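# Set the cable runway's far end onto the bracket

## Task

Put the far end of the cable runway well onto the bracket so it lies between the lugs. Then open the gripper and move the arm away. It only counts if the runway stays there on its own, with no robot holding it up.

## Robot and tools

Robots: four identical i2rt Big YAM arms named arm1, arm2, arm3 and arm4. Each has six revolute joints, a two-finger parallel gripper and a wrist camera. The cameras are arm1_cam_wrist to arm4_cam_wrist, one per arm, plus cam_high, which is fixed in the room. The hand reaches roughly 1.0 m from the joint-1 axis. With joints 1 and 6 at 0 and the hand level and pointing forward, the wrist camera sits on top of the hand and looks at the fingertips.

Frames: one shared scene frame with its origin on the floor and +z up. "hand" is the point midway between the fingertips. The hand's z axis runs along the fingers, and its y axis is the direction the fingers open and close. Each arm's foot has its own real placement, which is never printed. Camera calibrations (K, distortion, T_world_to_cam, pos_world) are given in OpenCV conventions. They can be off by a few degrees and millimetres. Wrist camera poses are derived from the reported joint angles, so they carry extra error.

Tool execute_actions: arguments are "actions" and optional "cameras".
- "actions" is a list holding exactly one action, or none.
- An action is an object keyed by arm name. Each arm entry holds "joints", an object mapping joint names to absolute target values.
- Arm joints, in radians, with their ranges:
  - joint1_rad: -2.879 to 2.879. Base yaw; positive is counter-clockwise seen from above.
  - joint2_rad: 0 to 3.141. Shoulder; 0 points the upper arm backward, and increasing swings it up and forward.
  - joint3_rad: 0 to 3.019. Elbow; 0 is folded, and increasing opens it.
  - joint4_rad: -1.692 to 1.57. Hand pitch; positive tips the fingers up.
  - joint5_rad: -1.57 to 1.57. Sideways hand swing; positive is to the arm's right.
  - joint6_rad: -2.094 to 2.094. Hand roll; positive is clockwise seen from behind.
- gripper_m: 0 to 0.093, in metres. It is the fingertip gap. Each finger pad pushes with about 50 to 62 N at most.
- All values are goals to reach, not offsets. You may list any subset of arms and joints. Omitted joints keep pursuing whatever target they had before.
- Every motion in the call starts at once, and each joint moves at its own speed. The hand can therefore sweep a wide path between postures.
- One action lasts at most 15 s.
- An unknown key or an out-of-range value rejects the whole call, and nothing moves.
- "cameras": a list of camera names, or "all". Omitting it or passing null means all cameras; [] means none. The images arrive in the order given on the "pictures" line.
- An empty actions list just reports state and images.

Other tools:
- wait(seconds 0 to 10): commands nothing and returns the same state and images.
- zoom_image(camera, region [x0,y0,x1,y1] in pixels of that camera's latest full image, at most 504x504): gives a closer look.
- read_manual(section "licences"): returns URDF licence text only.
- finished_scene(scene number): ends the scene permanently and reports whether the task succeeded. The goal must already hold. Answering without any tool call also ends things.

Reading results: joint_positions gives the actual angles and gripper gap. The done tolerances per joint are ±0.045, 0.14, 0.09, 0.055, 0.03 and 0.035 rad, and ±0.003 m for the gripper. joint_status can say:
- "off_target": the joint stopped short and may still be pushing.
- "contact_stop" or "time_out": the joint now holds where it stopped. A timed-out joint may keep a nearby target and keep pushing, and on_its_own will name it.
- "not_followed", with a "joint command not followed" line and often a "cause:" line: a self- or arm-collision check blocked the arm's targets. The gripper part of the command still runs. The blocked targets may be retried on later actions.

on_its_own lists joints you did not command this call; "held at" shows their target, not their position. Joint torques are raw drive outputs with offsets and noise, so treat them only as rough hints of contact. To relieve a joint that is pushing, send it its currently reported angle. Tiny target changes may produce no motion. Joints carrying a load tend to sag.

Heat: sustained pushing or holding warms motors, including while you are thinking. A MOTOR HOT line appears from 85 °C. At 100 °C an OVER-TEMPERATURE FAULT drops that arm, and its keys show "limit_stop_at_motor_heat"; resend the targets afterwards. If a result reports any stop, the remaining motion calls in that reply are skipped.

Avoid:
- Clamping two robots against each other; this ends the run with a failure. The collision check may react too late and ignores fingers, gripper housings and cameras.
- Hard hits, slams and hard pushes; the arms do not stop on contact.
- Dropping or slipping the runway, or knocking anything off the work area or onto the floor.

Loose objects may occasionally get nudged by outside disturbances. The robot keeps your last command while you deliberate, so leave the arms in safe postures. Before finishing, open the gripper and back the arm away, then confirm on camera that the runway stays on the bracket between the lugs.

Each tool is called after ">>>" as a command line: name --argument value for each argument, lists and objects as JSON in quotes; but a table of rows of numbers goes row by row, as --pt "numbers of a row", without its own name.

## Session

>>> execute_actions --actions '[]'

Scene clock: 0.00 s.
Joint torques (N m, as the arm reports them, + toward a larger angle): no reading
Motor temperatures (°C, as the motors report them): arm1=[22 21 20 23 23 21] | arm2=[24 21 21 21 20 21] | arm3=[22 21 22 24 21 23] | arm4=[21 21 21 24 24 24]
arm1.joint_positions: joint1_rad=-0.393 joint2_rad=+0.449 joint3_rad=+1.419 joint4_rad=-1.454 joint5_rad=+0.250 joint6_rad=+0.019 gripper_m=+0.095
arm1.joint_status: not commanded
arm1.hand: x=-0.8811 y=-0.3834 z=+1.3262 quat_wxyz=(-0.493, +0.345, -0.783, -0.159) (m; scene frame)
arm2.joint_positions: joint1_rad=+0.170 joint2_rad=+0.561 joint3_rad=+1.416 joint4_rad=-1.306 joint5_rad=+0.069 joint6_rad=+0.040 gripper_m=+0.094
arm2.joint_status: not commanded
arm2.hand: x=-0.3144 y=+0.3045 z=+1.3289 quat_wxyz=(-0.366, -0.622, -0.580, +0.378) (m; scene frame)
arm3.joint_positions: joint1_rad=-0.333 joint2_rad=+0.625 joint3_rad=+1.394 joint4_rad=-1.181 joint5_rad=-0.012 joint6_rad=-0.238 gripper_m=+0.094
arm3.joint_status: not commanded
arm3.hand: x=+0.6695 y=-0.2904 z=+1.4024 quat_wxyz=(-0.460, +0.605, -0.579, -0.298) (m; scene frame)
arm4.joint_positions: joint1_rad=-0.153 joint2_rad=+0.466 joint3_rad=+1.409 joint4_rad=-1.181 joint5_rad=+0.270 joint6_rad=+0.363 gripper_m=+0.095
arm4.joint_status: not commanded
arm4.hand: x=+1.1543 y=+0.3318 z=+1.4548 quat_wxyz=(-0.418, -0.709, -0.336, +0.457) (m; scene frame)
pictures: arm1_cam_wrist, arm2_cam_wrist, arm3_cam_wrist, arm4_cam_wrist, cam_high
Images, in order (width x height): arm1_cam_wrist 672x504, arm2_cam_wrist 672x504, arm3_cam_wrist 672x504, arm4_cam_wrist 672x504, cam_high 672x504.

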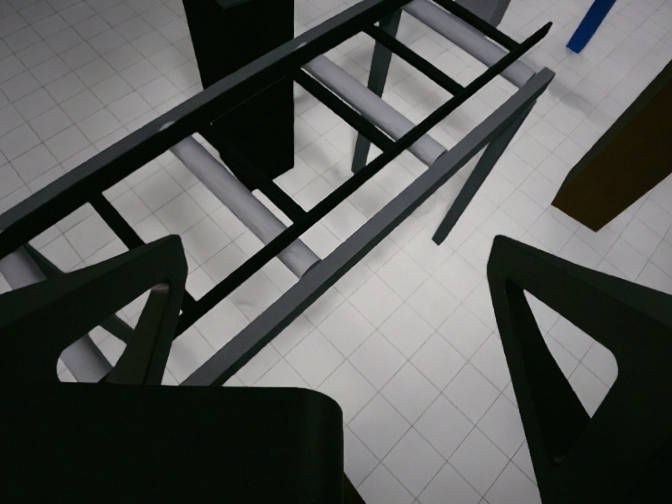

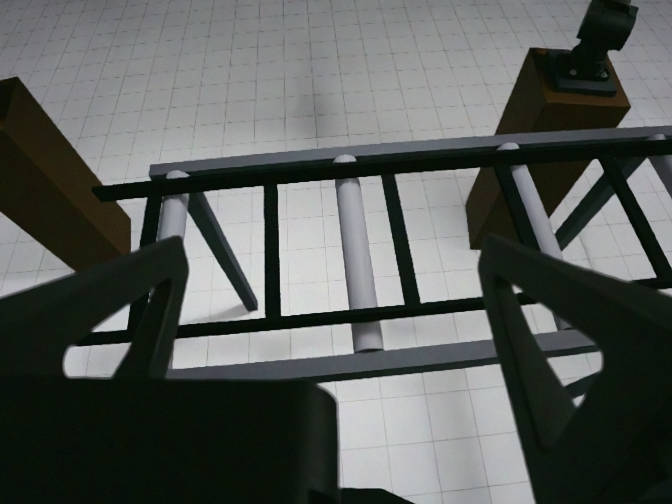

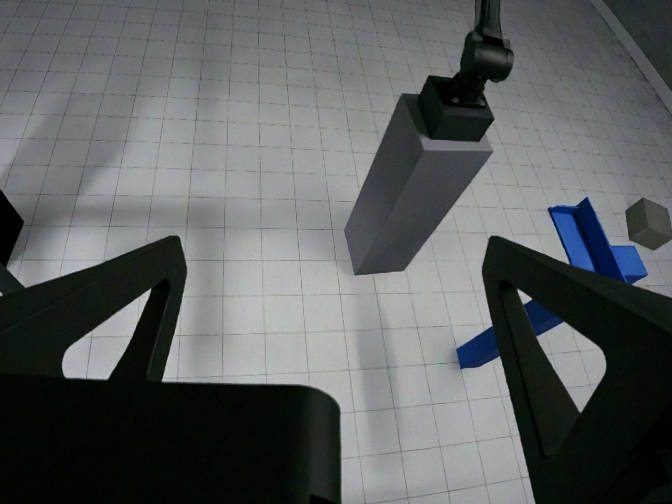

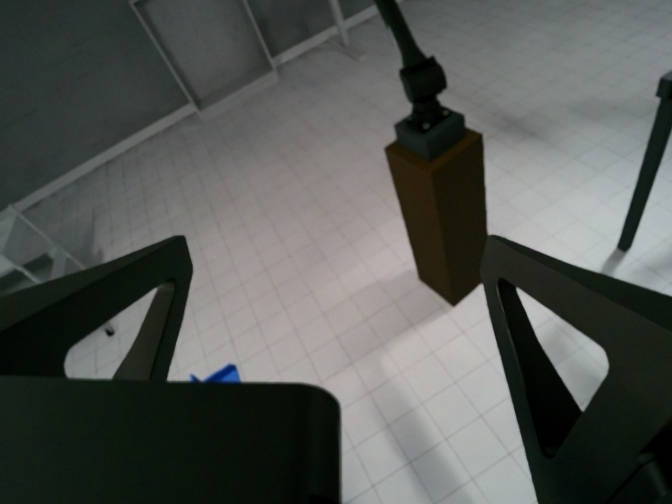

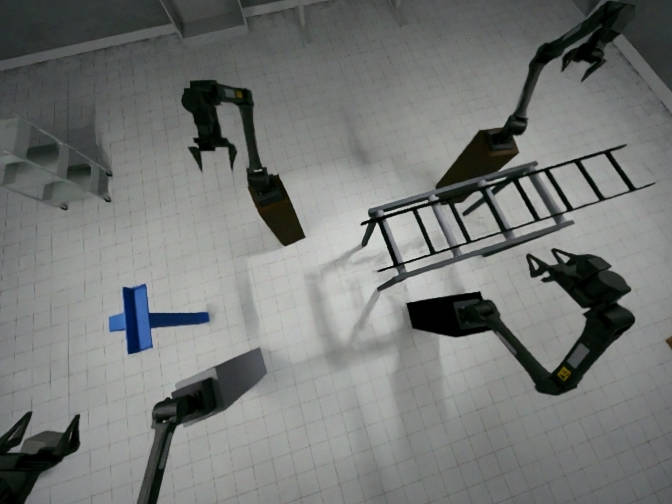

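>>> zoom_image --camera "cam_high" --region '[340, 110, 672, 360]'

>>> zoom_image --camera "cam_high" --region '[80, 260, 280, 410]'

>>> zoom_image --camera "arm3_cam_wrist" --region '[440, 170, 672, 380]'

Region (340, 110, 672, 360) of cam_high's 672x504 image, scaled by 1.518, with more detail than that image has; it fills the top 380 rows of this view, and the rest is white.

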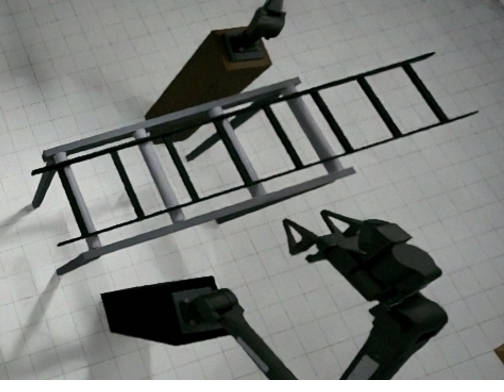

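Region (80, 260, 280, 410) of cam_high's 672x504 image, scaled by 2.520, with more detail than that image has; it fills the top 378 rows of this view, and the rest is white.

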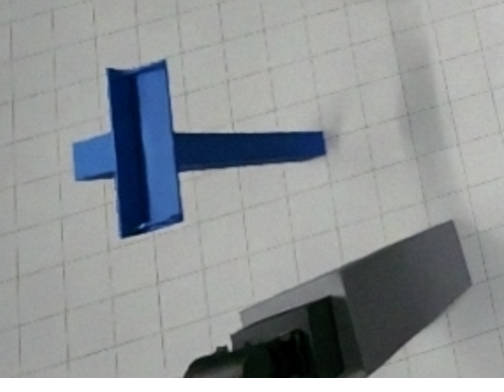

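Region (440, 170, 672, 380) of arm3_cam_wrist's 672x504 image, scaled by 2.172, with more detail than that image has; it fills the top 456 rows of this view, and the rest is white.

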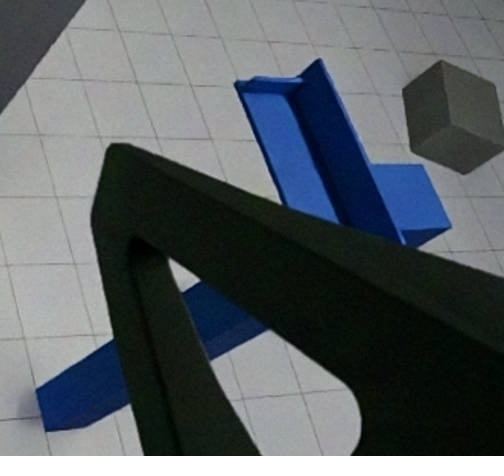

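>>> zoom_image --camera "arm2_cam_wrist" --region '[80, 140, 480, 390]'

>>> zoom_image --camera "arm1_cam_wrist" --region '[280, 0, 600, 240]'

Region (80, 140, 480, 390) of arm2_cam_wrist's 672x504 image, scaled by 1.260, with more detail than that image has; it fills the top 315 rows of this view, and the rest is white.

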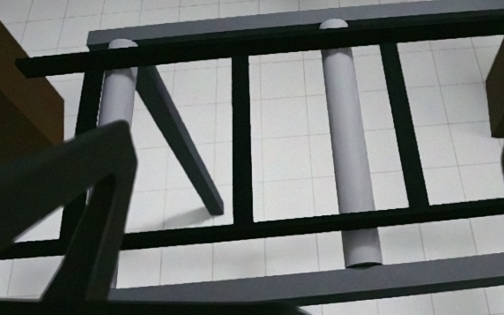

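Region (280, 0, 600, 240) of arm1_cam_wrist's 672x504 image, scaled by 1.575, with more detail than that image has; it fills the top 378 rows of this view, and the rest is white.

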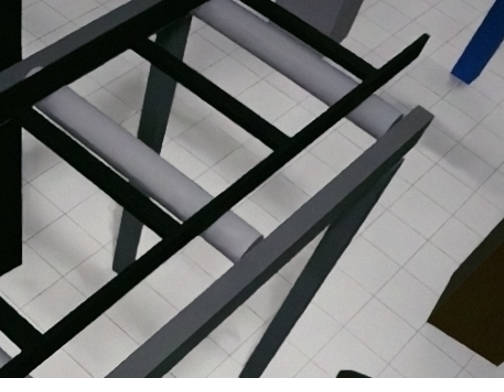

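>>> execute_actions --actions '[{"arm2":{"joints":{"joint1_rad":-0.335,"joint2_rad":1.47,"joint3_rad":1.126,"joint4_rad":-1.225,"joint5_rad":0,"joint6_rad":-2.06,"gripper_m":0.07}},"arm3":{"joints":{"joint1_rad":0.303,"joint2_rad":1.60,"joint3_rad":1.166,"joint4_rad":-1.135,"joint5_rad":0,"joint6_rad":2.0,"gripper_m":0.07}},"arm4":{"joints":{"joint1_rad":0.057,"joint2_rad":1.231,"joint3_rad":0.812,"joint4_rad":-1.152,"joint5_rad":0,"joint6_rad":1.671,"gripper_m":0.09}}}]'

Scene clock: 122.43 s.
Joint torques (N m, as the arm reports them, + toward a larger angle): arm1=[ 1.12  6.14  7.1   2.33 -0.03 -0.1 ] | arm2=[  0.76 -12.83   9.95   0.58  -0.09  -0.14] | arm3=[ -0.08 -10.53   6.93   0.49   0.09   0.15] | arm4=[-0.7  -5.33  8.61  0.71  0.    0.11]
Motor temperatures (°C, as the motors report them): arm1=[22 22 28 24 23 21] | arm2=[24 22 28 22 20 21] | arm3=[22 21 30 24 21 23] | arm4=[21 22 26 24 25 24]
arm1.joint_positions: joint1_rad=-0.393 joint2_rad=+0.449 joint3_rad=+1.419 joint4_rad=-1.454 joint5_rad=+0.250 joint6_rad=+0.019 gripper_m=+0.095
arm1.joint_status: not commanded
arm1.hand: x=-0.8811 y=-0.3834 z=+1.3262 quat_wxyz=(-0.493, +0.345, -0.783, -0.159) (m; scene frame)
arm2.joint_positions: joint1_rad=-0.339 joint2_rad=+1.470 joint3_rad=+1.117 joint4_rad=-1.236 joint5_rad=+0.000 joint6_rad=-2.049 gripper_m=+0.070
arm2.joint_status: all done
arm2.hand: x=-0.4919 y=+0.1607 z=+0.8905 quat_wxyz=(-0.010, -0.005, -1.000, -0.014) (m; scene frame)
arm3.joint_positions: joint1_rad=+0.310 joint2_rad=+1.605 joint3_rad=+1.162 joint4_rad=-1.145 joint5_rad=+0.000 joint6_rad=+1.989 gripper_m=+0.070
arm3.joint_status: all done
arm3.hand: x=+0.4314 y=-0.1387 z=+0.9252 quat_wxyz=(-0.003, +0.011, -1.000, +0.008) (m; scene frame)
arm4.joint_positions: joint1_rad=+0.051 joint2_rad=+1.219 joint3_rad=+0.800 joint4_rad=-1.154 joint5_rad=+0.003 joint6_rad=+1.663 gripper_m=+0.090
arm4.joint_status: all done
arm4.hand: x=+1.2474 y=+0.1972 z=+0.9484 quat_wxyz=(+0.004, -1.000, -0.001, +0.001) (m; scene frame)
pictures: arm1_cam_wrist, arm2_cam_wrist, arm3_cam_wrist, arm4_cam_wrist, cam_high
camera_calibration (this result's frames):
arm2_cam_wrist: T_world_to_cam=[[-0.0140202, -0.999726, -0.0187316, 0.166916], [-0.820722, 0.000805065, 0.571328, -0.908953], [-0.571156, 0.0233835, -0.820508, 0.566276], [0, 0, 0, 1]] pos_world=[-0.420225, 0.15436, 0.98707]
arm3_cam_wrist: T_world_to_cam=[[0.0382854, -0.99924, 0.00728576, -0.1653], [-0.816045, -0.0270567, 0.577355, -0.177479], [-0.576719, -0.0280498, -0.816461, 1.12381], [0, 0, 0, 1]] pos_world=[0.509622, -0.138453, 1.02122]
arm4_cam_wrist: T_world_to_cam=[[0.00016824, 0.999989, 0.00463978, -0.203234], [0.808372, -0.00286731, 0.588665, -1.56169], [0.588672, 0.00365163, -0.808364, 0.156156], [0, 0, 0, 1]] pos_world=[1.17054, 0.198184, 1.04648]
Images, in order (width x height): arm1_cam_wrist 672x504, arm2_cam_wrist 672x504, arm3_cam_wrist 672x504, arm4_cam_wrist 672x504, cam_high 672x504.

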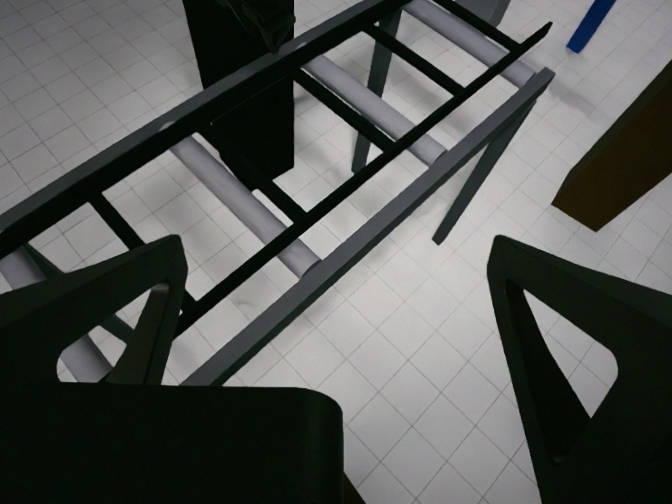

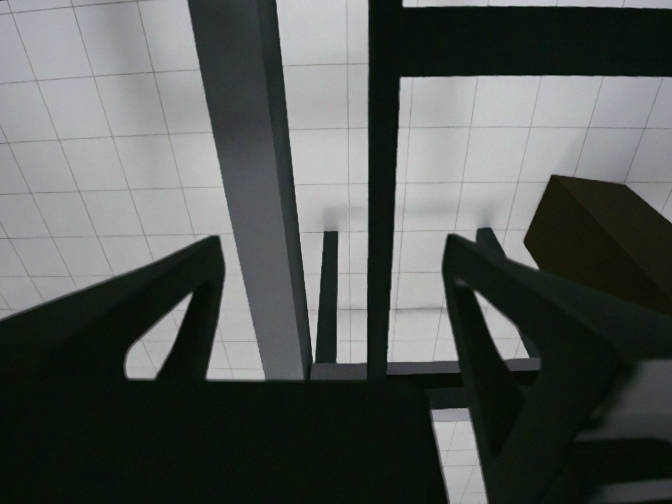

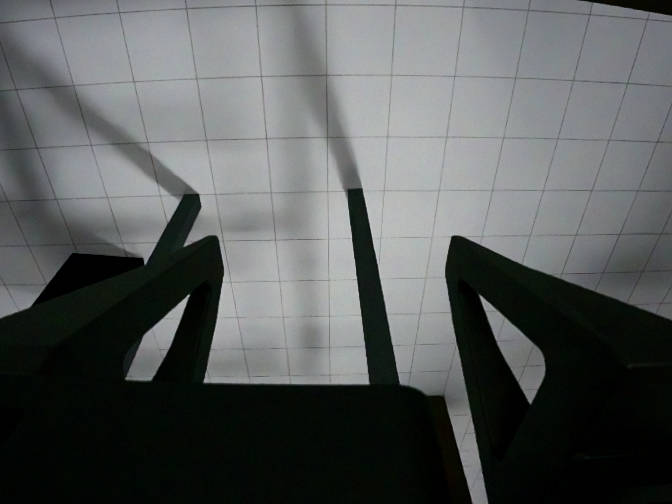

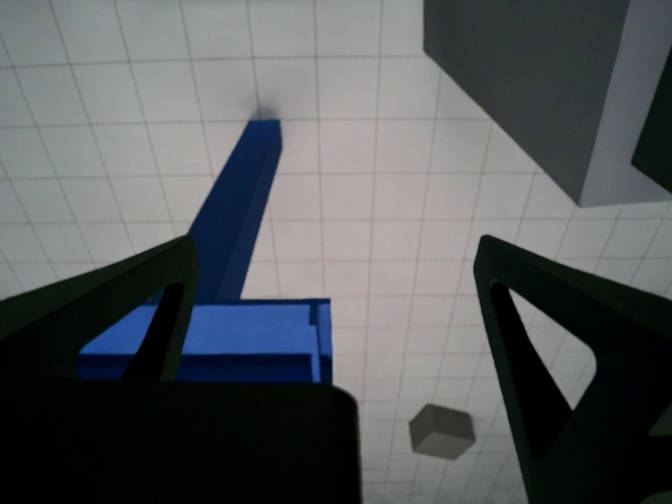

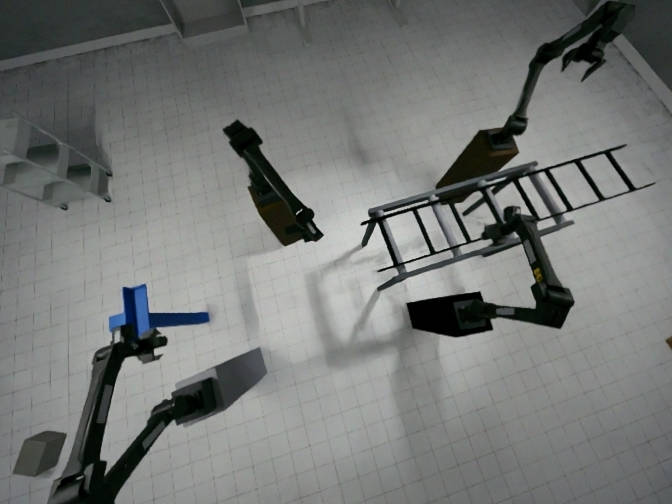

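>>> zoom_image --camera "arm4_cam_wrist" --region '[180, 270, 380, 400]'

Region (180, 270, 380, 400) of arm4_cam_wrist's 672x504 image, scaled by 2.520, with more detail than that image has; it fills the top 328 rows of this view, and the rest is white.

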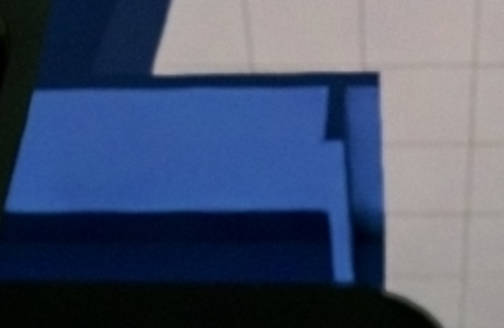

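>>> execute_actions --actions '[{"arm2":{"joints":{"joint1_rad":-0.326,"joint2_rad":1.632,"joint3_rad":1.050,"joint4_rad":-0.960,"joint5_rad":0,"joint6_rad":-2.06,"gripper_m":0.09}},"arm4":{"joints":{"joint1_rad":0.291,"joint2_rad":1.495,"joint3_rad":1.015,"joint4_rad":-1.085,"joint5_rad":0,"joint6_rad":1.905,"gripper_m":0.09}}}]' --cameras '["arm1_cam_wrist","arm2_cam_wrist","arm4_cam_wrist"]'

Scene clock: 173.87 s.
Joint torques (N m, as the arm reports them, + toward a larger angle): arm1=[ 1.2   5.97  7.07  2.34 -0.03 -0.1 ] | arm2=[  0.99 -14.89   8.48   0.72  -0.15  -0.14] | arm3=[ -0.12 -10.43   6.91   0.49   0.09   0.13] | arm4=[-1.96 -9.82 10.17  0.86  0.02  0.11]
Motor temperatures (°C, as the motors report them): arm1=[22 22 29 24 23 21] | arm2=[24 23 29 21 20 21] | arm3=[22 23 29 24 21 23] | arm4=[21 22 28 24 25 24]
arm1.joint_positions: joint1_rad=-0.393 joint2_rad=+0.449 joint3_rad=+1.419 joint4_rad=-1.454 joint5_rad=+0.250 joint6_rad=+0.019 gripper_m=+0.095
arm1.joint_status: not commanded
arm1.hand: x=-0.8811 y=-0.3834 z=+1.3262 quat_wxyz=(-0.493, +0.345, -0.783, -0.159) (m; scene frame)
arm2.joint_positions: joint1_rad=-0.332 joint2_rad=+1.639 joint3_rad=+1.046 joint4_rad=-0.974 joint5_rad=+0.001 joint6_rad=-2.049 gripper_m=+0.090
arm2.joint_status: all done
arm2.hand: x=-0.5014 y=+0.1362 z=+0.7981 quat_wxyz=(-0.004, -0.001, -1.000, -0.005) (m; scene frame)
arm3.joint_positions: joint1_rad=+0.310 joint2_rad=+1.605 joint3_rad=+1.162 joint4_rad=-1.145 joint5_rad=+0.000 joint6_rad=+1.989 gripper_m=+0.070
arm3.joint_status: not commanded
arm3.hand: x=+0.4314 y=-0.1387 z=+0.9252 quat_wxyz=(-0.003, +0.011, -1.000, +0.008) (m; scene frame)
arm4.joint_positions: joint1_rad=+0.296 joint2_rad=+1.494 joint3_rad=+0.979 joint4_rad=-1.090 joint5_rad=+0.002 joint6_rad=+1.897 gripper_m=+0.090
arm4.joint_status: all done
arm4.hand: x=+1.3472 y=+0.1367 z=+0.9199 quat_wxyz=(+0.018, -1.000, -0.007, +0.005) (m; scene frame)
pictures: arm1_cam_wrist, arm2_cam_wrist, arm4_cam_wrist
camera_calibration (this result's frames):
arm2_cam_wrist: T_world_to_cam=[[-0.0065627, -0.999978, 0.0000006353, 0.129358], [-0.814186, 0.00534374, 0.580579, -0.86866], [-0.580567, 0.00380965, -0.814204, 0.478543], [0, 0, 0, 1]] pos_world=[-0.428577, 0.132174, 0.893957]
arm4_cam_wrist: T_world_to_cam=[[-0.010791, 0.999368, 0.0338694, -0.154597], [0.813811, -0.0109041, 0.581027, -1.62489], [0.581029, 0.0338332, -0.813179, 0.0851943], [0, 0, 0, 1]] pos_world=[1.27119, 0.133899, 1.01862]
Images, in order (width x height): arm1_cam_wrist 672x504, arm2_cam_wrist 672x504, arm4_cam_wrist 672x504.

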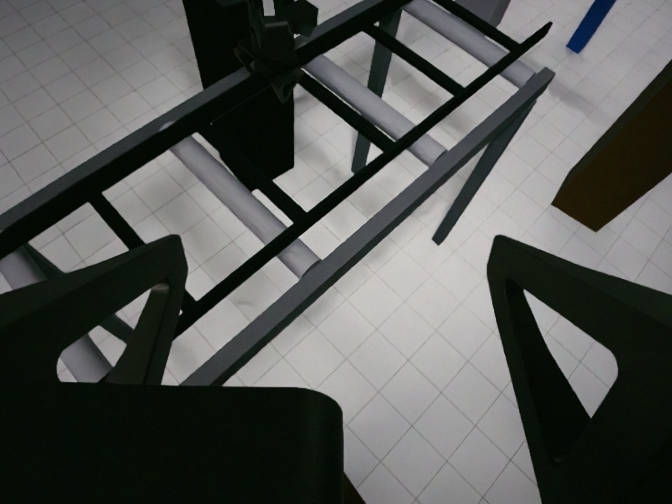

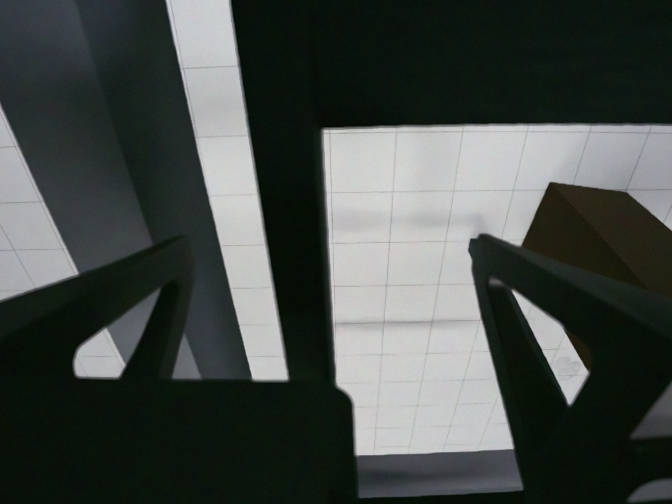

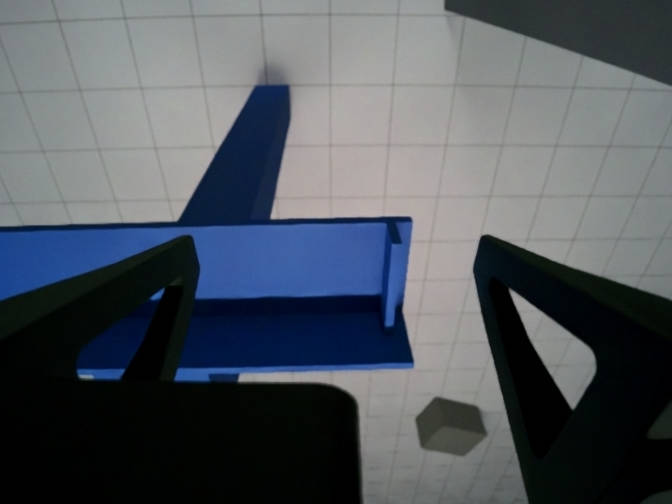

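>>> execute_actions --actions '[{"arm2":{"joints":{"joint2_rad":1.598,"joint3_rad":1.056,"joint4_rad":-0.998,"gripper_m":0.035}},"arm4":{"joints":{"joint1_rad":-1.07,"joint2_rad":1.90,"joint3_rad":1.80,"joint4_rad":-1.45,"joint5_rad":0,"joint6_rad":0.55,"gripper_m":0.09}}}]' --cameras '["arm2_cam_wrist","cam_high"]'

Scene clock: 200.23 s.
Joint torques (N m, as the arm reports them, + toward a larger angle): arm1=[ 1.03  5.94  7.05  2.39 -0.02 -0.1 ] | arm2=[  1.01 -13.78   9.34  -0.22  -0.15  -0.13] | arm3=[ -0.09 -10.4    6.88   0.48   0.09   0.12] | arm4=[ -0.63 -19.06  10.81   0.07   0.04  -0.07]
Motor temperatures (°C, as the motors report them): arm1=[22 22 30 24 23 21] | arm2=[24 24 28 21 20 21] | arm3=[22 24 30 24 21 23] | arm4=[21 23 29 24 25 24]
arm1.joint_positions: joint1_rad=-0.393 joint2_rad=+0.449 joint3_rad=+1.419 joint4_rad=-1.454 joint5_rad=+0.250 joint6_rad=+0.019 gripper_m=+0.095
arm1.joint_status: not commanded
arm1.hand: x=-0.8811 y=-0.3834 z=+1.3262 quat_wxyz=(-0.493, +0.345, -0.783, -0.159) (m; scene frame)
arm2.joint_positions: joint1_rad=-0.332 joint2_rad=+1.597 joint3_rad=+1.046 joint4_rad=-0.985 joint5_rad=+0.001 joint6_rad=-2.050 gripper_m=+0.035
arm2.joint_status: all done
arm2.hand: x=-0.5018 y=+0.1355 z=+0.8152 quat_wxyz=(+0.003, -0.001, -1.000, +0.009) (m; scene frame)
arm3.joint_positions: joint1_rad=+0.310 joint2_rad=+1.605 joint3_rad=+1.162 joint4_rad=-1.145 joint5_rad=+0.000 joint6_rad=+1.990 gripper_m=+0.070
arm3.joint_status: not commanded
arm3.hand: x=+0.4314 y=-0.1387 z=+0.9252 quat_wxyz=(-0.003, +0.011, -1.000, +0.008) (m; scene frame)
arm4.joint_positions: joint1_rad=-1.080 joint2_rad=+1.921 joint3_rad=+1.770 joint4_rad=-1.439 joint5_rad=+0.001 joint6_rad=+0.559 gripper_m=+0.090
arm4.joint_status: all done
arm4.hand: x=+0.7132 y=+0.1998 z=+0.9991 quat_wxyz=(+0.008, -1.000, +0.012, -0.009) (m; scene frame)
pictures: arm2_cam_wrist, cam_high
camera_calibration (this result's frames):
arm2_cam_wrist: T_world_to_cam=[[-0.00612935, -0.999613, 0.0271386, 0.106744], [-0.805908, 0.0210049, 0.591668, -0.885909], [-0.592009, -0.0182447, -0.805725, 0.482504], [0, 0, 0, 1]] pos_world=[-0.42766, 0.134115, 0.910033]
Images, in order (width x height): arm2_cam_wrist 672x504, cam_high 672x504.

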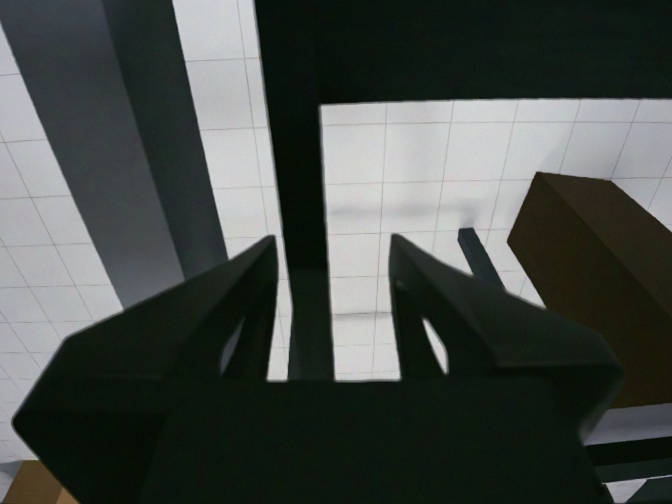

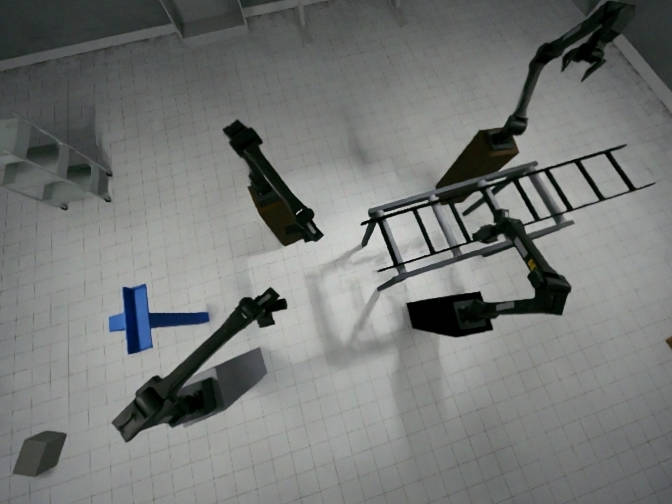

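>>> execute_actions --actions '[{"arm2":{"joints":{"joint4_rad":-1.033,"gripper_m":0.0}}}]' --cameras '["arm2_cam_wrist"]'

Scene clock: 208.43 s.
Joint torques (N m, as the arm reports them, + toward a larger angle): arm1=[ 1.13  5.96  7.1   2.36 -0.02 -0.1 ] | arm2=[  0.98 -13.9    9.33  -0.57  -0.24   0.03] | arm3=[ -0.11 -10.37   6.9    0.48   0.09   0.12] | arm4=[ -0.66 -19.13  10.8    0.04   0.05  -0.06]
Motor temperatures (°C, as the motors report them): arm1=[22 22 30 24 23 21] | arm2=[24 24 29 21 20 21] | arm3=[22 24 30 24 21 23] | arm4=[21 24 30 24 25 24]
arm1.joint_positions: joint1_rad=-0.393 joint2_rad=+0.449 joint3_rad=+1.419 joint4_rad=-1.454 joint5_rad=+0.250 joint6_rad=+0.019 gripper_m=+0.095
arm1.joint_status: not commanded
arm1.hand: x=-0.8811 y=-0.3834 z=+1.3262 quat_wxyz=(-0.493, +0.345, -0.783, -0.159) (m; scene frame)
arm2.joint_positions: joint1_rad=-0.331 joint2_rad=+1.598 joint3_rad=+1.045 joint4_rad=-1.012 joint5_rad=+0.004 joint6_rad=-2.068 gripper_m=+0.008
arm2.joint_status: gripper_m off_target (ended at +0.008, target +0.000); the others done
arm2.hand: x=-0.4989 y=+0.1417 z=+0.8147 quat_wxyz=(-0.003, +0.008, -1.000, -0.004) (m; scene frame)
arm3.joint_positions: joint1_rad=+0.310 joint2_rad=+1.605 joint3_rad=+1.162 joint4_rad=-1.145 joint5_rad=+0.000 joint6_rad=+1.990 gripper_m=+0.070
arm3.joint_status: not commanded
arm3.hand: x=+0.4314 y=-0.1387 z=+0.9252 quat_wxyz=(-0.003, +0.011, -1.000, +0.008) (m; scene frame)
arm4.joint_positions: joint1_rad=-1.080 joint2_rad=+1.921 joint3_rad=+1.770 joint4_rad=-1.439 joint5_rad=+0.001 joint6_rad=+0.558 gripper_m=+0.090
arm4.joint_status: not commanded
arm4.hand: x=+0.7132 y=+0.1998 z=+0.9991 quat_wxyz=(+0.008, -1.000, +0.012, -0.009) (m; scene frame)
pictures: arm2_cam_wrist
camera_calibration (this result's frames):
arm2_cam_wrist: T_world_to_cam=[[0.0125301, -0.999921, 0.000917125, 0.143732], [-0.812251, -0.00964347, 0.583228, -0.875354], [-0.583173, -0.00805285, -0.812308, 0.492311], [0, 0, 0, 1]] pos_world=[-0.425706, 0.139243, 0.910308]
Images, in order (width x height): arm2_cam_wrist 672x504.

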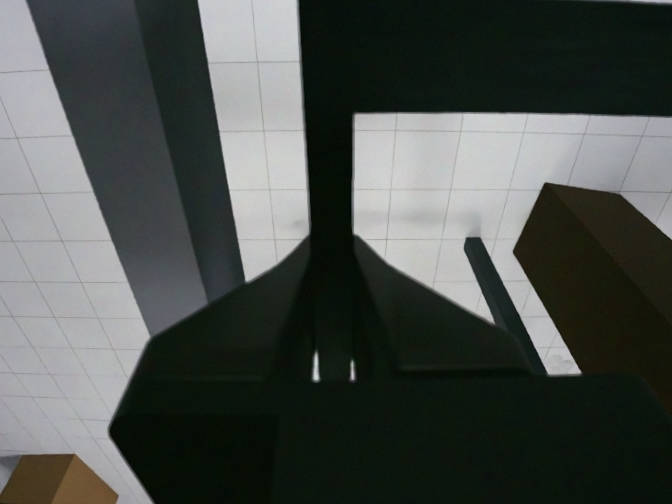

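>>> execute_actions --actions '[{"arm2":{"joints":{"joint1_rad":-0.002,"joint2_rad":1.497,"joint3_rad":0.925,"joint4_rad":-0.995,"joint6_rad":-1.739}}}]' --cameras '["cam_high"]'

>>> execute_actions --actions '[{"arm2":{"joints":{"joint1_rad":0.4135,"joint2_rad":1.524,"joint3_rad":0.96,"joint4_rad":-0.993,"joint6_rad":-1.323}}}]' --cameras '["cam_high","arm2_cam_wrist"]'

Scene clock: 249.30 s.
Joint torques (N m, as the arm reports them, + toward a larger angle): arm1=[ 1.    6.09  7.12  2.34 -0.02 -0.1 ] | arm2=[  1.1  -11.4    9.25   0.12   0.07   0.11] | arm3=[ -0.16 -10.39   6.9    0.49   0.09   0.13] | arm4=[ -0.81 -18.98  10.76   0.12   0.05  -0.04]
Motor temperatures (°C, as the motors report them): arm1=[22 22 31 24 23 21] | arm2=[24 25 29 21 20 21] | arm3=[22 24 30 24 21 23] | arm4=[21 27 31 24 24 24]
arm1.joint_positions: joint1_rad=-0.393 joint2_rad=+0.449 joint3_rad=+1.419 joint4_rad=-1.454 joint5_rad=+0.250 joint6_rad=+0.019 gripper_m=+0.095
arm1.joint_status: not commanded
arm1.hand: x=-0.8811 y=-0.3834 z=+1.3262 quat_wxyz=(-0.493, +0.345, -0.783, -0.159) (m; scene frame)
arm2.joint_positions: joint1_rad=-0.009 joint2_rad=+1.492 joint3_rad=+0.914 joint4_rad=-0.992 joint5_rad=-0.005 joint6_rad=-1.756 gripper_m=+0.008
arm2.joint_status: all done
arm2.hand: x=-0.3600 y=+0.1443 z=+0.8144 quat_wxyz=(-0.008, +0.014, -1.000, -0.005) (m; scene frame)
arm3.joint_positions: joint1_rad=+0.310 joint2_rad=+1.605 joint3_rad=+1.162 joint4_rad=-1.145 joint5_rad=+0.000 joint6_rad=+1.990 gripper_m=+0.070
arm3.joint_status: not commanded
arm3.hand: x=+0.4314 y=-0.1387 z=+0.9252 quat_wxyz=(-0.003, +0.011, -1.000, +0.008) (m; scene frame)
arm4.joint_positions: joint1_rad=-1.080 joint2_rad=+1.921 joint3_rad=+1.770 joint4_rad=-1.439 joint5_rad=+0.001 joint6_rad=+0.558 gripper_m=+0.090
arm4.joint_status: not commanded
arm4.hand: x=+0.7132 y=+0.1998 z=+0.9991 quat_wxyz=(+0.008, -1.000, +0.012, -0.009) (m; scene frame)
pictures: cam_high
Images, in order (width x height): cam_high 672x504.

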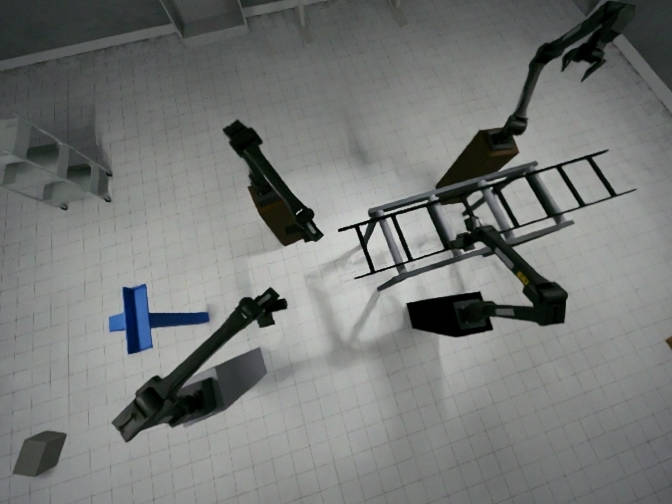

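Scene clock: 251.37 s.
Joint torques (N m, as the arm reports them, + toward a larger angle): arm1=[ 0.99  6.14  7.05  2.35 -0.01 -0.09] | arm2=[  1.   -11.79   9.99   0.83   0.13   0.11] | arm3=[ -0.05 -10.45   6.89   0.48   0.08   0.13] | arm4=[ -0.42 -18.87  10.78   0.12   0.04  -0.04]
Motor temperatures (°C, as the motors report them): arm1=[22 22 31 24 23 21] | arm2=[24 25 30 21 21 21] | arm3=[22 24 30 24 21 23] | arm4=[21 27 32 24 24 24]
arm1.joint_positions: joint1_rad=-0.393 joint2_rad=+0.449 joint3_rad=+1.419 joint4_rad=-1.454 joint5_rad=+0.250 joint6_rad=+0.019 gripper_m=+0.095
arm1.joint_status: not commanded
arm1.hand: x=-0.8811 y=-0.3834 z=+1.3262 quat_wxyz=(-0.493, +0.345, -0.783, -0.159) (m; scene frame)
arm2.joint_positions: joint1_rad=+0.409 joint2_rad=+1.519 joint3_rad=+0.941 joint4_rad=-1.008 joint5_rad=-0.007 joint6_rad=-1.341 gripper_m=+0.008
arm2.joint_status: all done
arm2.hand: x=-0.2008 y=+0.1465 z=+0.8151 quat_wxyz=(-0.007, +0.015, -1.000, -0.014) (m; scene frame)
arm3.joint_positions: joint1_rad=+0.310 joint2_rad=+1.605 joint3_rad=+1.162 joint4_rad=-1.145 joint5_rad=+0.000 joint6_rad=+1.990 gripper_m=+0.070
arm3.joint_status: not commanded
arm3.hand: x=+0.4314 y=-0.1387 z=+0.9252 quat_wxyz=(-0.003, +0.011, -1.000, +0.008) (m; scene frame)
arm4.joint_positions: joint1_rad=-1.080 joint2_rad=+1.921 joint3_rad=+1.770 joint4_rad=-1.439 joint5_rad=+0.001 joint6_rad=+0.558 gripper_m=+0.090
arm4.joint_status: not commanded
arm4.hand: x=+0.7132 y=+0.1998 z=+0.9991 quat_wxyz=(+0.008, -1.000, +0.012, -0.009) (m; scene frame)
pictures: arm2_cam_wrist, cam_high
camera_calibration (this result's frames):
arm2_cam_wrist: T_world_to_cam=[[0.025608, -0.999492, -0.0189659, 0.163533], [-0.817288, -0.0318573, 0.575348, -0.624722], [-0.57566, 0.00076703, -0.817689, 0.671078], [0, 0, 0, 1]] pos_world=[-0.128452, 0.143033, 0.911267]
Images, in order (width x height): arm2_cam_wrist 672x504, cam_high 672x504.

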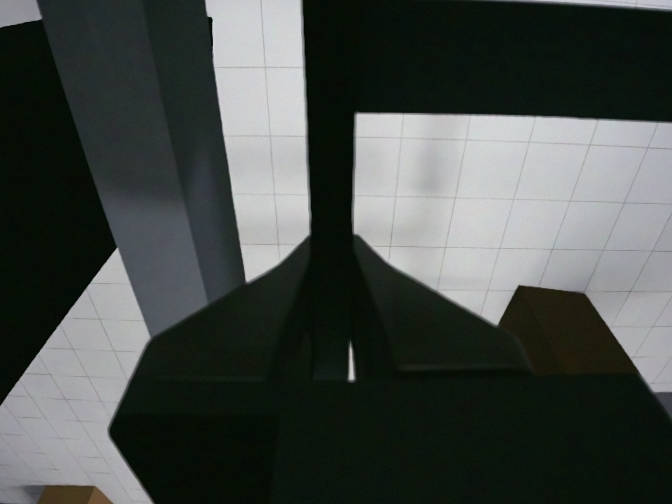

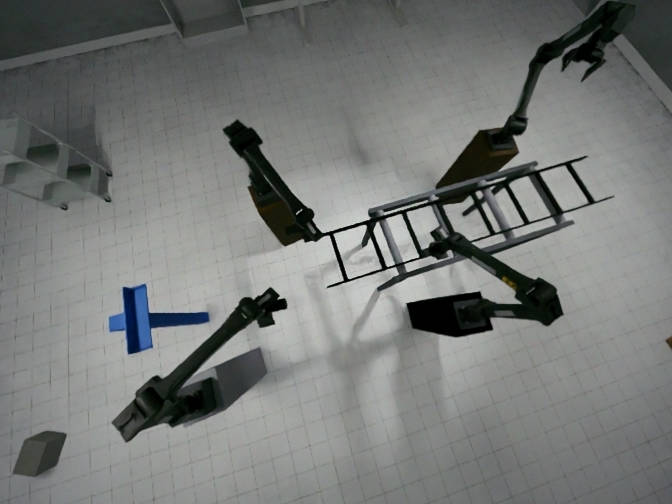

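>>> execute_actions --actions '[{"arm2":{"joints":{"joint1_rad":0.722,"joint2_rad":1.662,"joint3_rad":1.13,"joint4_rad":-1.015,"joint6_rad":-1.01}},"arm4":{"joints":{"joint1_rad":-1.055,"joint2_rad":2.075,"joint3_rad":1.81,"joint4_rad":-1.25,"joint6_rad":0.53}}}]' --cameras '[]'

>>> execute_actions --actions '[{"arm2":{"joints":{"joint1_rad":0.942,"joint2_rad":1.862,"joint3_rad":1.42,"joint4_rad":-1.105,"joint6_rad":-0.79}}}]' --cameras '["cam_high","arm3_cam_wrist"]'

Scene clock: 270.57 s.
Joint torques (N m, as the arm reports them, + toward a larger angle): arm1=[ 1.25  5.91  7.05  2.37 -0.01 -0.1 ] | arm2=[  0.2  -14.36  10.54   0.94   0.45   0.03] | arm3=[ -0.06 -10.4    6.89   0.46   0.09   0.13] | arm4=[ -1.05 -20.97  10.75   1.33   0.04  -0.06]
Motor temperatures (°C, as the motors report them): arm1=[22 22 31 24 23 21] | arm2=[24 25 31 21 20 21] | arm3=[22 25 30 24 21 23] | arm4=[21 28 32 24 24 24]
arm1.joint_positions: joint1_rad=-0.393 joint2_rad=+0.449 joint3_rad=+1.419 joint4_rad=-1.454 joint5_rad=+0.250 joint6_rad=+0.019 gripper_m=+0.095
arm1.joint_status: not commanded
arm1.hand: x=-0.8811 y=-0.3834 z=+1.3262 quat_wxyz=(-0.493, +0.345, -0.783, -0.159) (m; scene frame)
arm2.joint_positions: joint1_rad=+0.728 joint2_rad=+1.658 joint3_rad=+1.107 joint4_rad=-1.033 joint5_rad=-0.016 joint6_rad=-1.019 gripper_m=+0.008
arm2.joint_status: all done
arm2.hand: x=-0.0555 y=+0.1485 z=+0.8151 quat_wxyz=(-0.009, +0.013, -1.000, -0.016) (m; scene frame)
arm3.joint_positions: joint1_rad=+0.310 joint2_rad=+1.605 joint3_rad=+1.162 joint4_rad=-1.145 joint5_rad=+0.000 joint6_rad=+1.990 gripper_m=+0.070
arm3.joint_status: not commanded
arm3.hand: x=+0.4314 y=-0.1387 z=+0.9252 quat_wxyz=(-0.003, +0.011, -1.000, +0.008) (m; scene frame)
arm4.joint_positions: joint1_rad=-1.063 joint2_rad=+2.096 joint3_rad=+1.776 joint4_rad=-1.262 joint5_rad=+0.001 joint6_rad=+0.539 gripper_m=+0.090
arm4.joint_status: all done
arm4.hand: x=+0.6828 y=+0.1700 z=+0.8972 quat_wxyz=(+0.006, -1.000, -0.007, -0.006) (m; scene frame)
pictures: none
No camera images: the call's "cameras" was empty. Leave "cameras" out to get every camera's image.

Scene clock: 272.33 s.
Joint torques (N m, as the arm reports them, + toward a larger angle): arm1=[ 1.29  5.83  7.06  2.33 -0.03 -0.09] | arm2=[ -0.43 -19.03  10.72   0.62   0.39  -0.04] | arm3=[ -0.13 -10.45   6.88   0.49   0.09   0.13] | arm4=[ -0.9  -20.85  10.73   1.33   0.06  -0.05]
Motor temperatures (°C, as the motors report them): arm1=[22 22 31 24 23 21] | arm2=[24 25 31 21 20 21] | arm3=[22 25 30 24 21 23] | arm4=[21 28 32 24 24 24]
arm1.joint_positions: joint1_rad=-0.393 joint2_rad=+0.449 joint3_rad=+1.419 joint4_rad=-1.454 joint5_rad=+0.250 joint6_rad=+0.019 gripper_m=+0.095
arm1.joint_status: not commanded
arm1.hand: x=-0.8811 y=-0.3834 z=+1.3262 quat_wxyz=(-0.493, +0.345, -0.783, -0.159) (m; scene frame)
arm2.joint_positions: joint1_rad=+0.957 joint2_rad=+1.867 joint3_rad=+1.400 joint4_rad=-1.113 joint5_rad=-0.014 joint6_rad=-0.790 gripper_m=+0.008
arm2.joint_status: all done
arm2.hand: x=+0.0880 y=+0.1504 z=+0.8156 quat_wxyz=(-0.007, +0.014, -1.000, -0.014) (m; scene frame)
arm3.joint_positions: joint1_rad=+0.310 joint2_rad=+1.605 joint3_rad=+1.162 joint4_rad=-1.145 joint5_rad=+0.000 joint6_rad=+1.990 gripper_m=+0.070
arm3.joint_status: not commanded
arm3.hand: x=+0.4314 y=-0.1387 z=+0.9252 quat_wxyz=(-0.003, +0.011, -1.000, +0.008) (m; scene frame)
arm4.joint_positions: joint1_rad=-1.063 joint2_rad=+2.096 joint3_rad=+1.776 joint4_rad=-1.262 joint5_rad=+0.001 joint6_rad=+0.539 gripper_m=+0.090
arm4.joint_status: not commanded
arm4.hand: x=+0.6828 y=+0.1700 z=+0.8972 quat_wxyz=(+0.006, -1.000, -0.007, -0.006) (m; scene frame)
pictures: arm3_cam_wrist, cam_high
camera_calibration (this result's frames):
arm3_cam_wrist: T_world_to_cam=[[0.0375231, -0.999269, 0.00728076, -0.16497], [-0.816072, -0.0264374, 0.577345, -0.177372], [-0.57673, -0.0276054, -0.816468, 1.12389], [0, 0, 0, 1]] pos_world=[0.509621, -0.138513, 1.02122]
Images, in order (width x height): arm3_cam_wrist 672x504, cam_high 672x504.

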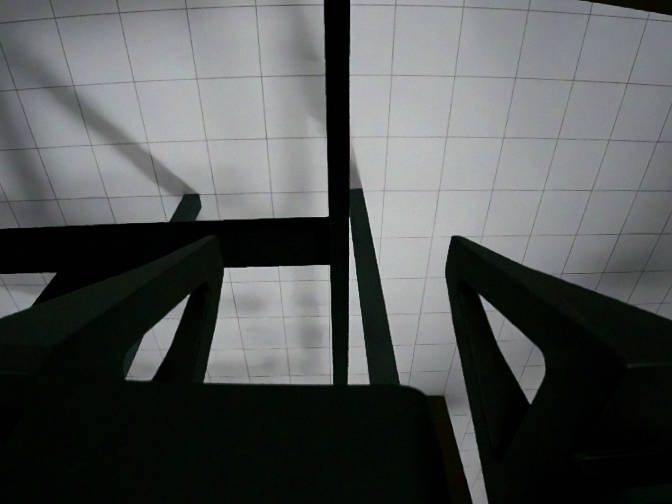

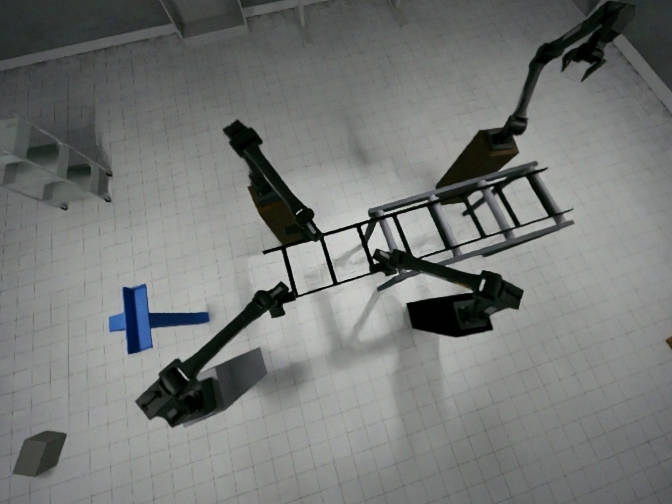

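>>> execute_actions --actions '[{"arm2":{"joints":{"joint1_rad":1.105,"joint2_rad":2.103,"joint3_rad":1.822,"joint4_rad":-1.255,"joint6_rad":-0.63}},"arm3":{"joints":{"gripper_m":0.06}},"arm4":{"joints":{"gripper_m":0.07}}}]' --cameras '["cam_high","arm3_cam_wrist","arm4_cam_wrist"]'

Scene clock: 280.67 s.
Joint torques (N m, as the arm reports them, + toward a larger angle): arm1=[ 1.16  5.87  7.11  2.36 -0.02 -0.09] | arm2=[  0.1  -24.67  10.63   0.18   0.21  -0.01] | arm3=[ -0.09 -10.49   6.9    0.49   0.09   0.13] | arm4=[ -0.81 -20.7   10.74   1.29   0.03  -0.04]
Motor temperatures (°C, as the motors report them): arm1=[22 22 31 24 23 21] | arm2=[24 26 31 21 20 21] | arm3=[22 25 30 24 21 23] | arm4=[21 28 32 24 24 24]
arm1.joint_positions: joint1_rad=-0.393 joint2_rad=+0.449 joint3_rad=+1.419 joint4_rad=-1.454 joint5_rad=+0.250 joint6_rad=+0.019 gripper_m=+0.095
arm1.joint_status: not commanded
arm1.hand: x=-0.8811 y=-0.3834 z=+1.3262 quat_wxyz=(-0.493, +0.345, -0.783, -0.159) (m; scene frame)
arm2.joint_positions: joint1_rad=+1.114 joint2_rad=+2.122 joint3_rad=+1.809 joint4_rad=-1.251 joint5_rad=-0.009 joint6_rad=-0.634 gripper_m=+0.008
arm2.joint_status: all done
arm2.hand: x=+0.2287 y=+0.1539 z=+0.8165 quat_wxyz=(-0.011, +0.014, -1.000, -0.007) (m; scene frame)
arm3.joint_positions: joint1_rad=+0.310 joint2_rad=+1.605 joint3_rad=+1.162 joint4_rad=-1.145 joint5_rad=+0.000 joint6_rad=+1.990 gripper_m=+0.060
arm3.joint_status: all done
arm3.hand: x=+0.4314 y=-0.1387 z=+0.9252 quat_wxyz=(-0.003, +0.011, -1.000, +0.008) (m; scene frame)
arm4.joint_positions: joint1_rad=-1.063 joint2_rad=+2.096 joint3_rad=+1.776 joint4_rad=-1.262 joint5_rad=+0.001 joint6_rad=+0.538 gripper_m=+0.070
arm4.joint_status: all done
arm4.hand: x=+0.6828 y=+0.1700 z=+0.8972 quat_wxyz=(+0.006, -1.000, -0.007, -0.006) (m; scene frame)
pictures: arm3_cam_wrist, arm4_cam_wrist, cam_high
camera_calibration (this result's frames):
arm3_cam_wrist: T_world_to_cam=[[0.0375231, -0.999269, 0.00728076, -0.16497], [-0.816072, -0.0264374, 0.577345, -0.177372], [-0.57673, -0.0276054, -0.816468, 1.12389], [0, 0, 0, 1]] pos_world=[0.509621, -0.138513, 1.02122]
arm4_cam_wrist: T_world_to_cam=[[-0.0109055, 0.999898, 0.00916967, -0.172102], [0.80065, 0.00323802, 0.599123, -1.08038], [0.599033, 0.0138754, -0.800604, 0.431456], [0, 0, 0, 1]] pos_world=[0.604671, 0.169596, 0.994283]
Images, in order (width x height): arm3_cam_wrist 672x504, arm4_cam_wrist 672x504, cam_high 672x504.

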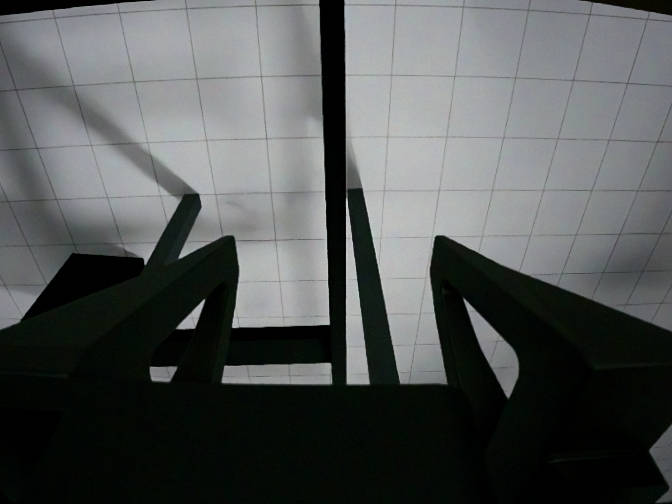

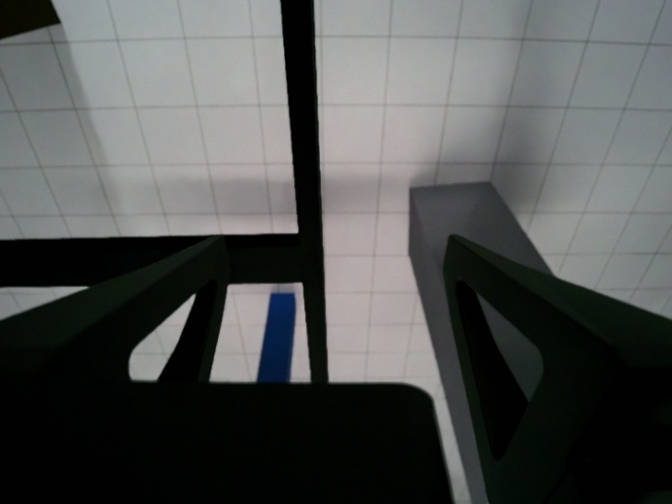

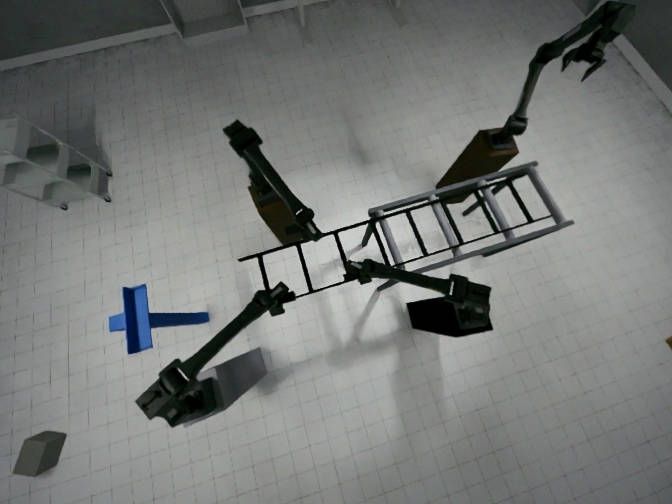

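>>> execute_actions --actions '[{"arm3":{"joints":{"joint1_rad":0.300,"joint2_rad":1.77,"joint3_rad":1.016,"joint4_rad":-0.795,"joint6_rad":1.99,"gripper_m":0.09}},"arm4":{"joints":{"joint1_rad":-1.042,"joint2_rad":2.19,"joint3_rad":1.728,"joint4_rad":-1.063,"joint6_rad":0.552,"gripper_m":0.09}}}]' --cameras '["arm3_cam_wrist","arm4_cam_wrist"]'

Scene clock: 304.33 s.
Joint torques (N m, as the arm reports them, + toward a larger angle): arm1=[ 1.22  5.93  7.1   2.35 -0.02 -0.1 ] | arm2=[  0.1  -24.67  10.64   0.19   0.21   0.  ] | arm3=[ -0.17 -12.16   6.12   0.59   0.09   0.03] | arm4=[ -0.91 -20.4    8.2    1.35   0.02   0.12]
Motor temperatures (°C, as the motors report them): arm1=[22 22 31 24 23 21] | arm2=[24 29 32 21 20 21] | arm3=[22 25 31 24 21 23] | arm4=[21 29 32 24 24 24]
arm1.joint_positions: joint1_rad=-0.393 joint2_rad=+0.449 joint3_rad=+1.419 joint4_rad=-1.454 joint5_rad=+0.250 joint6_rad=+0.019 gripper_m=+0.095
arm1.joint_status: not commanded
arm1.hand: x=-0.8811 y=-0.3834 z=+1.3262 quat_wxyz=(-0.493, +0.345, -0.783, -0.159) (m; scene frame)
arm2.joint_positions: joint1_rad=+1.114 joint2_rad=+2.122 joint3_rad=+1.809 joint4_rad=-1.251 joint5_rad=-0.009 joint6_rad=-0.634 gripper_m=+0.008
arm2.joint_status: not commanded
arm2.hand: x=+0.2287 y=+0.1539 z=+0.8165 quat_wxyz=(-0.011, +0.014, -1.000, -0.007) (m; scene frame)
arm3.joint_positions: joint1_rad=+0.308 joint2_rad=+1.792 joint3_rad=+1.003 joint4_rad=-0.807 joint5_rad=+0.000 joint6_rad=+1.990 gripper_m=+0.090
arm3.joint_status: all done
arm3.hand: x=+0.4360 y=-0.1466 z=+0.7967 quat_wxyz=(-0.005, +0.010, -1.000, +0.011) (m; scene frame)
arm4.joint_positions: joint1_rad=-1.051 joint2_rad=+2.201 joint3_rad=+1.719 joint4_rad=-1.076 joint5_rad=+0.001 joint6_rad=+0.544 gripper_m=+0.090
arm4.joint_status: all done
arm4.hand: x=+0.6774 y=+0.1581 z=+0.8129 quat_wxyz=(-0.001, -1.000, -0.010, +0.005) (m; scene frame)
pictures: arm3_cam_wrist, arm4_cam_wrist
camera_calibration (this result's frames):
arm3_cam_wrist: T_world_to_cam=[[0.0355845, -0.999269, 0.0139482, -0.176588], [-0.817894, -0.0210998, 0.574982, -0.0961486], [-0.574267, -0.0318686, -0.818048, 1.021], [0, 0, 0, 1]] pos_world=[0.51397, -0.145949, 0.892972]
arm4_cam_wrist: T_world_to_cam=[[-0.017034, 0.999848, -0.00367042, -0.144918], [0.813001, 0.0159874, 0.582043, -1.022], [0.582013, 0.00693045, -0.81315, 0.390136], [0, 0, 0, 1]] pos_world=[0.601355, 0.158531, 0.911555]
Images, in order (width x height): arm3_cam_wrist 672x504, arm4_cam_wrist 672x504.

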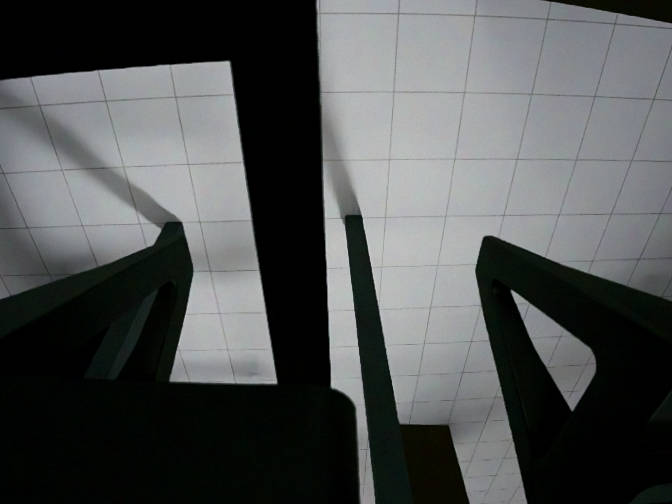

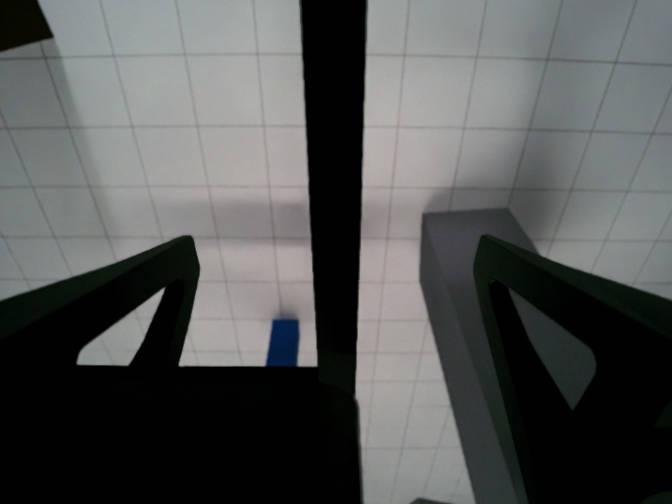

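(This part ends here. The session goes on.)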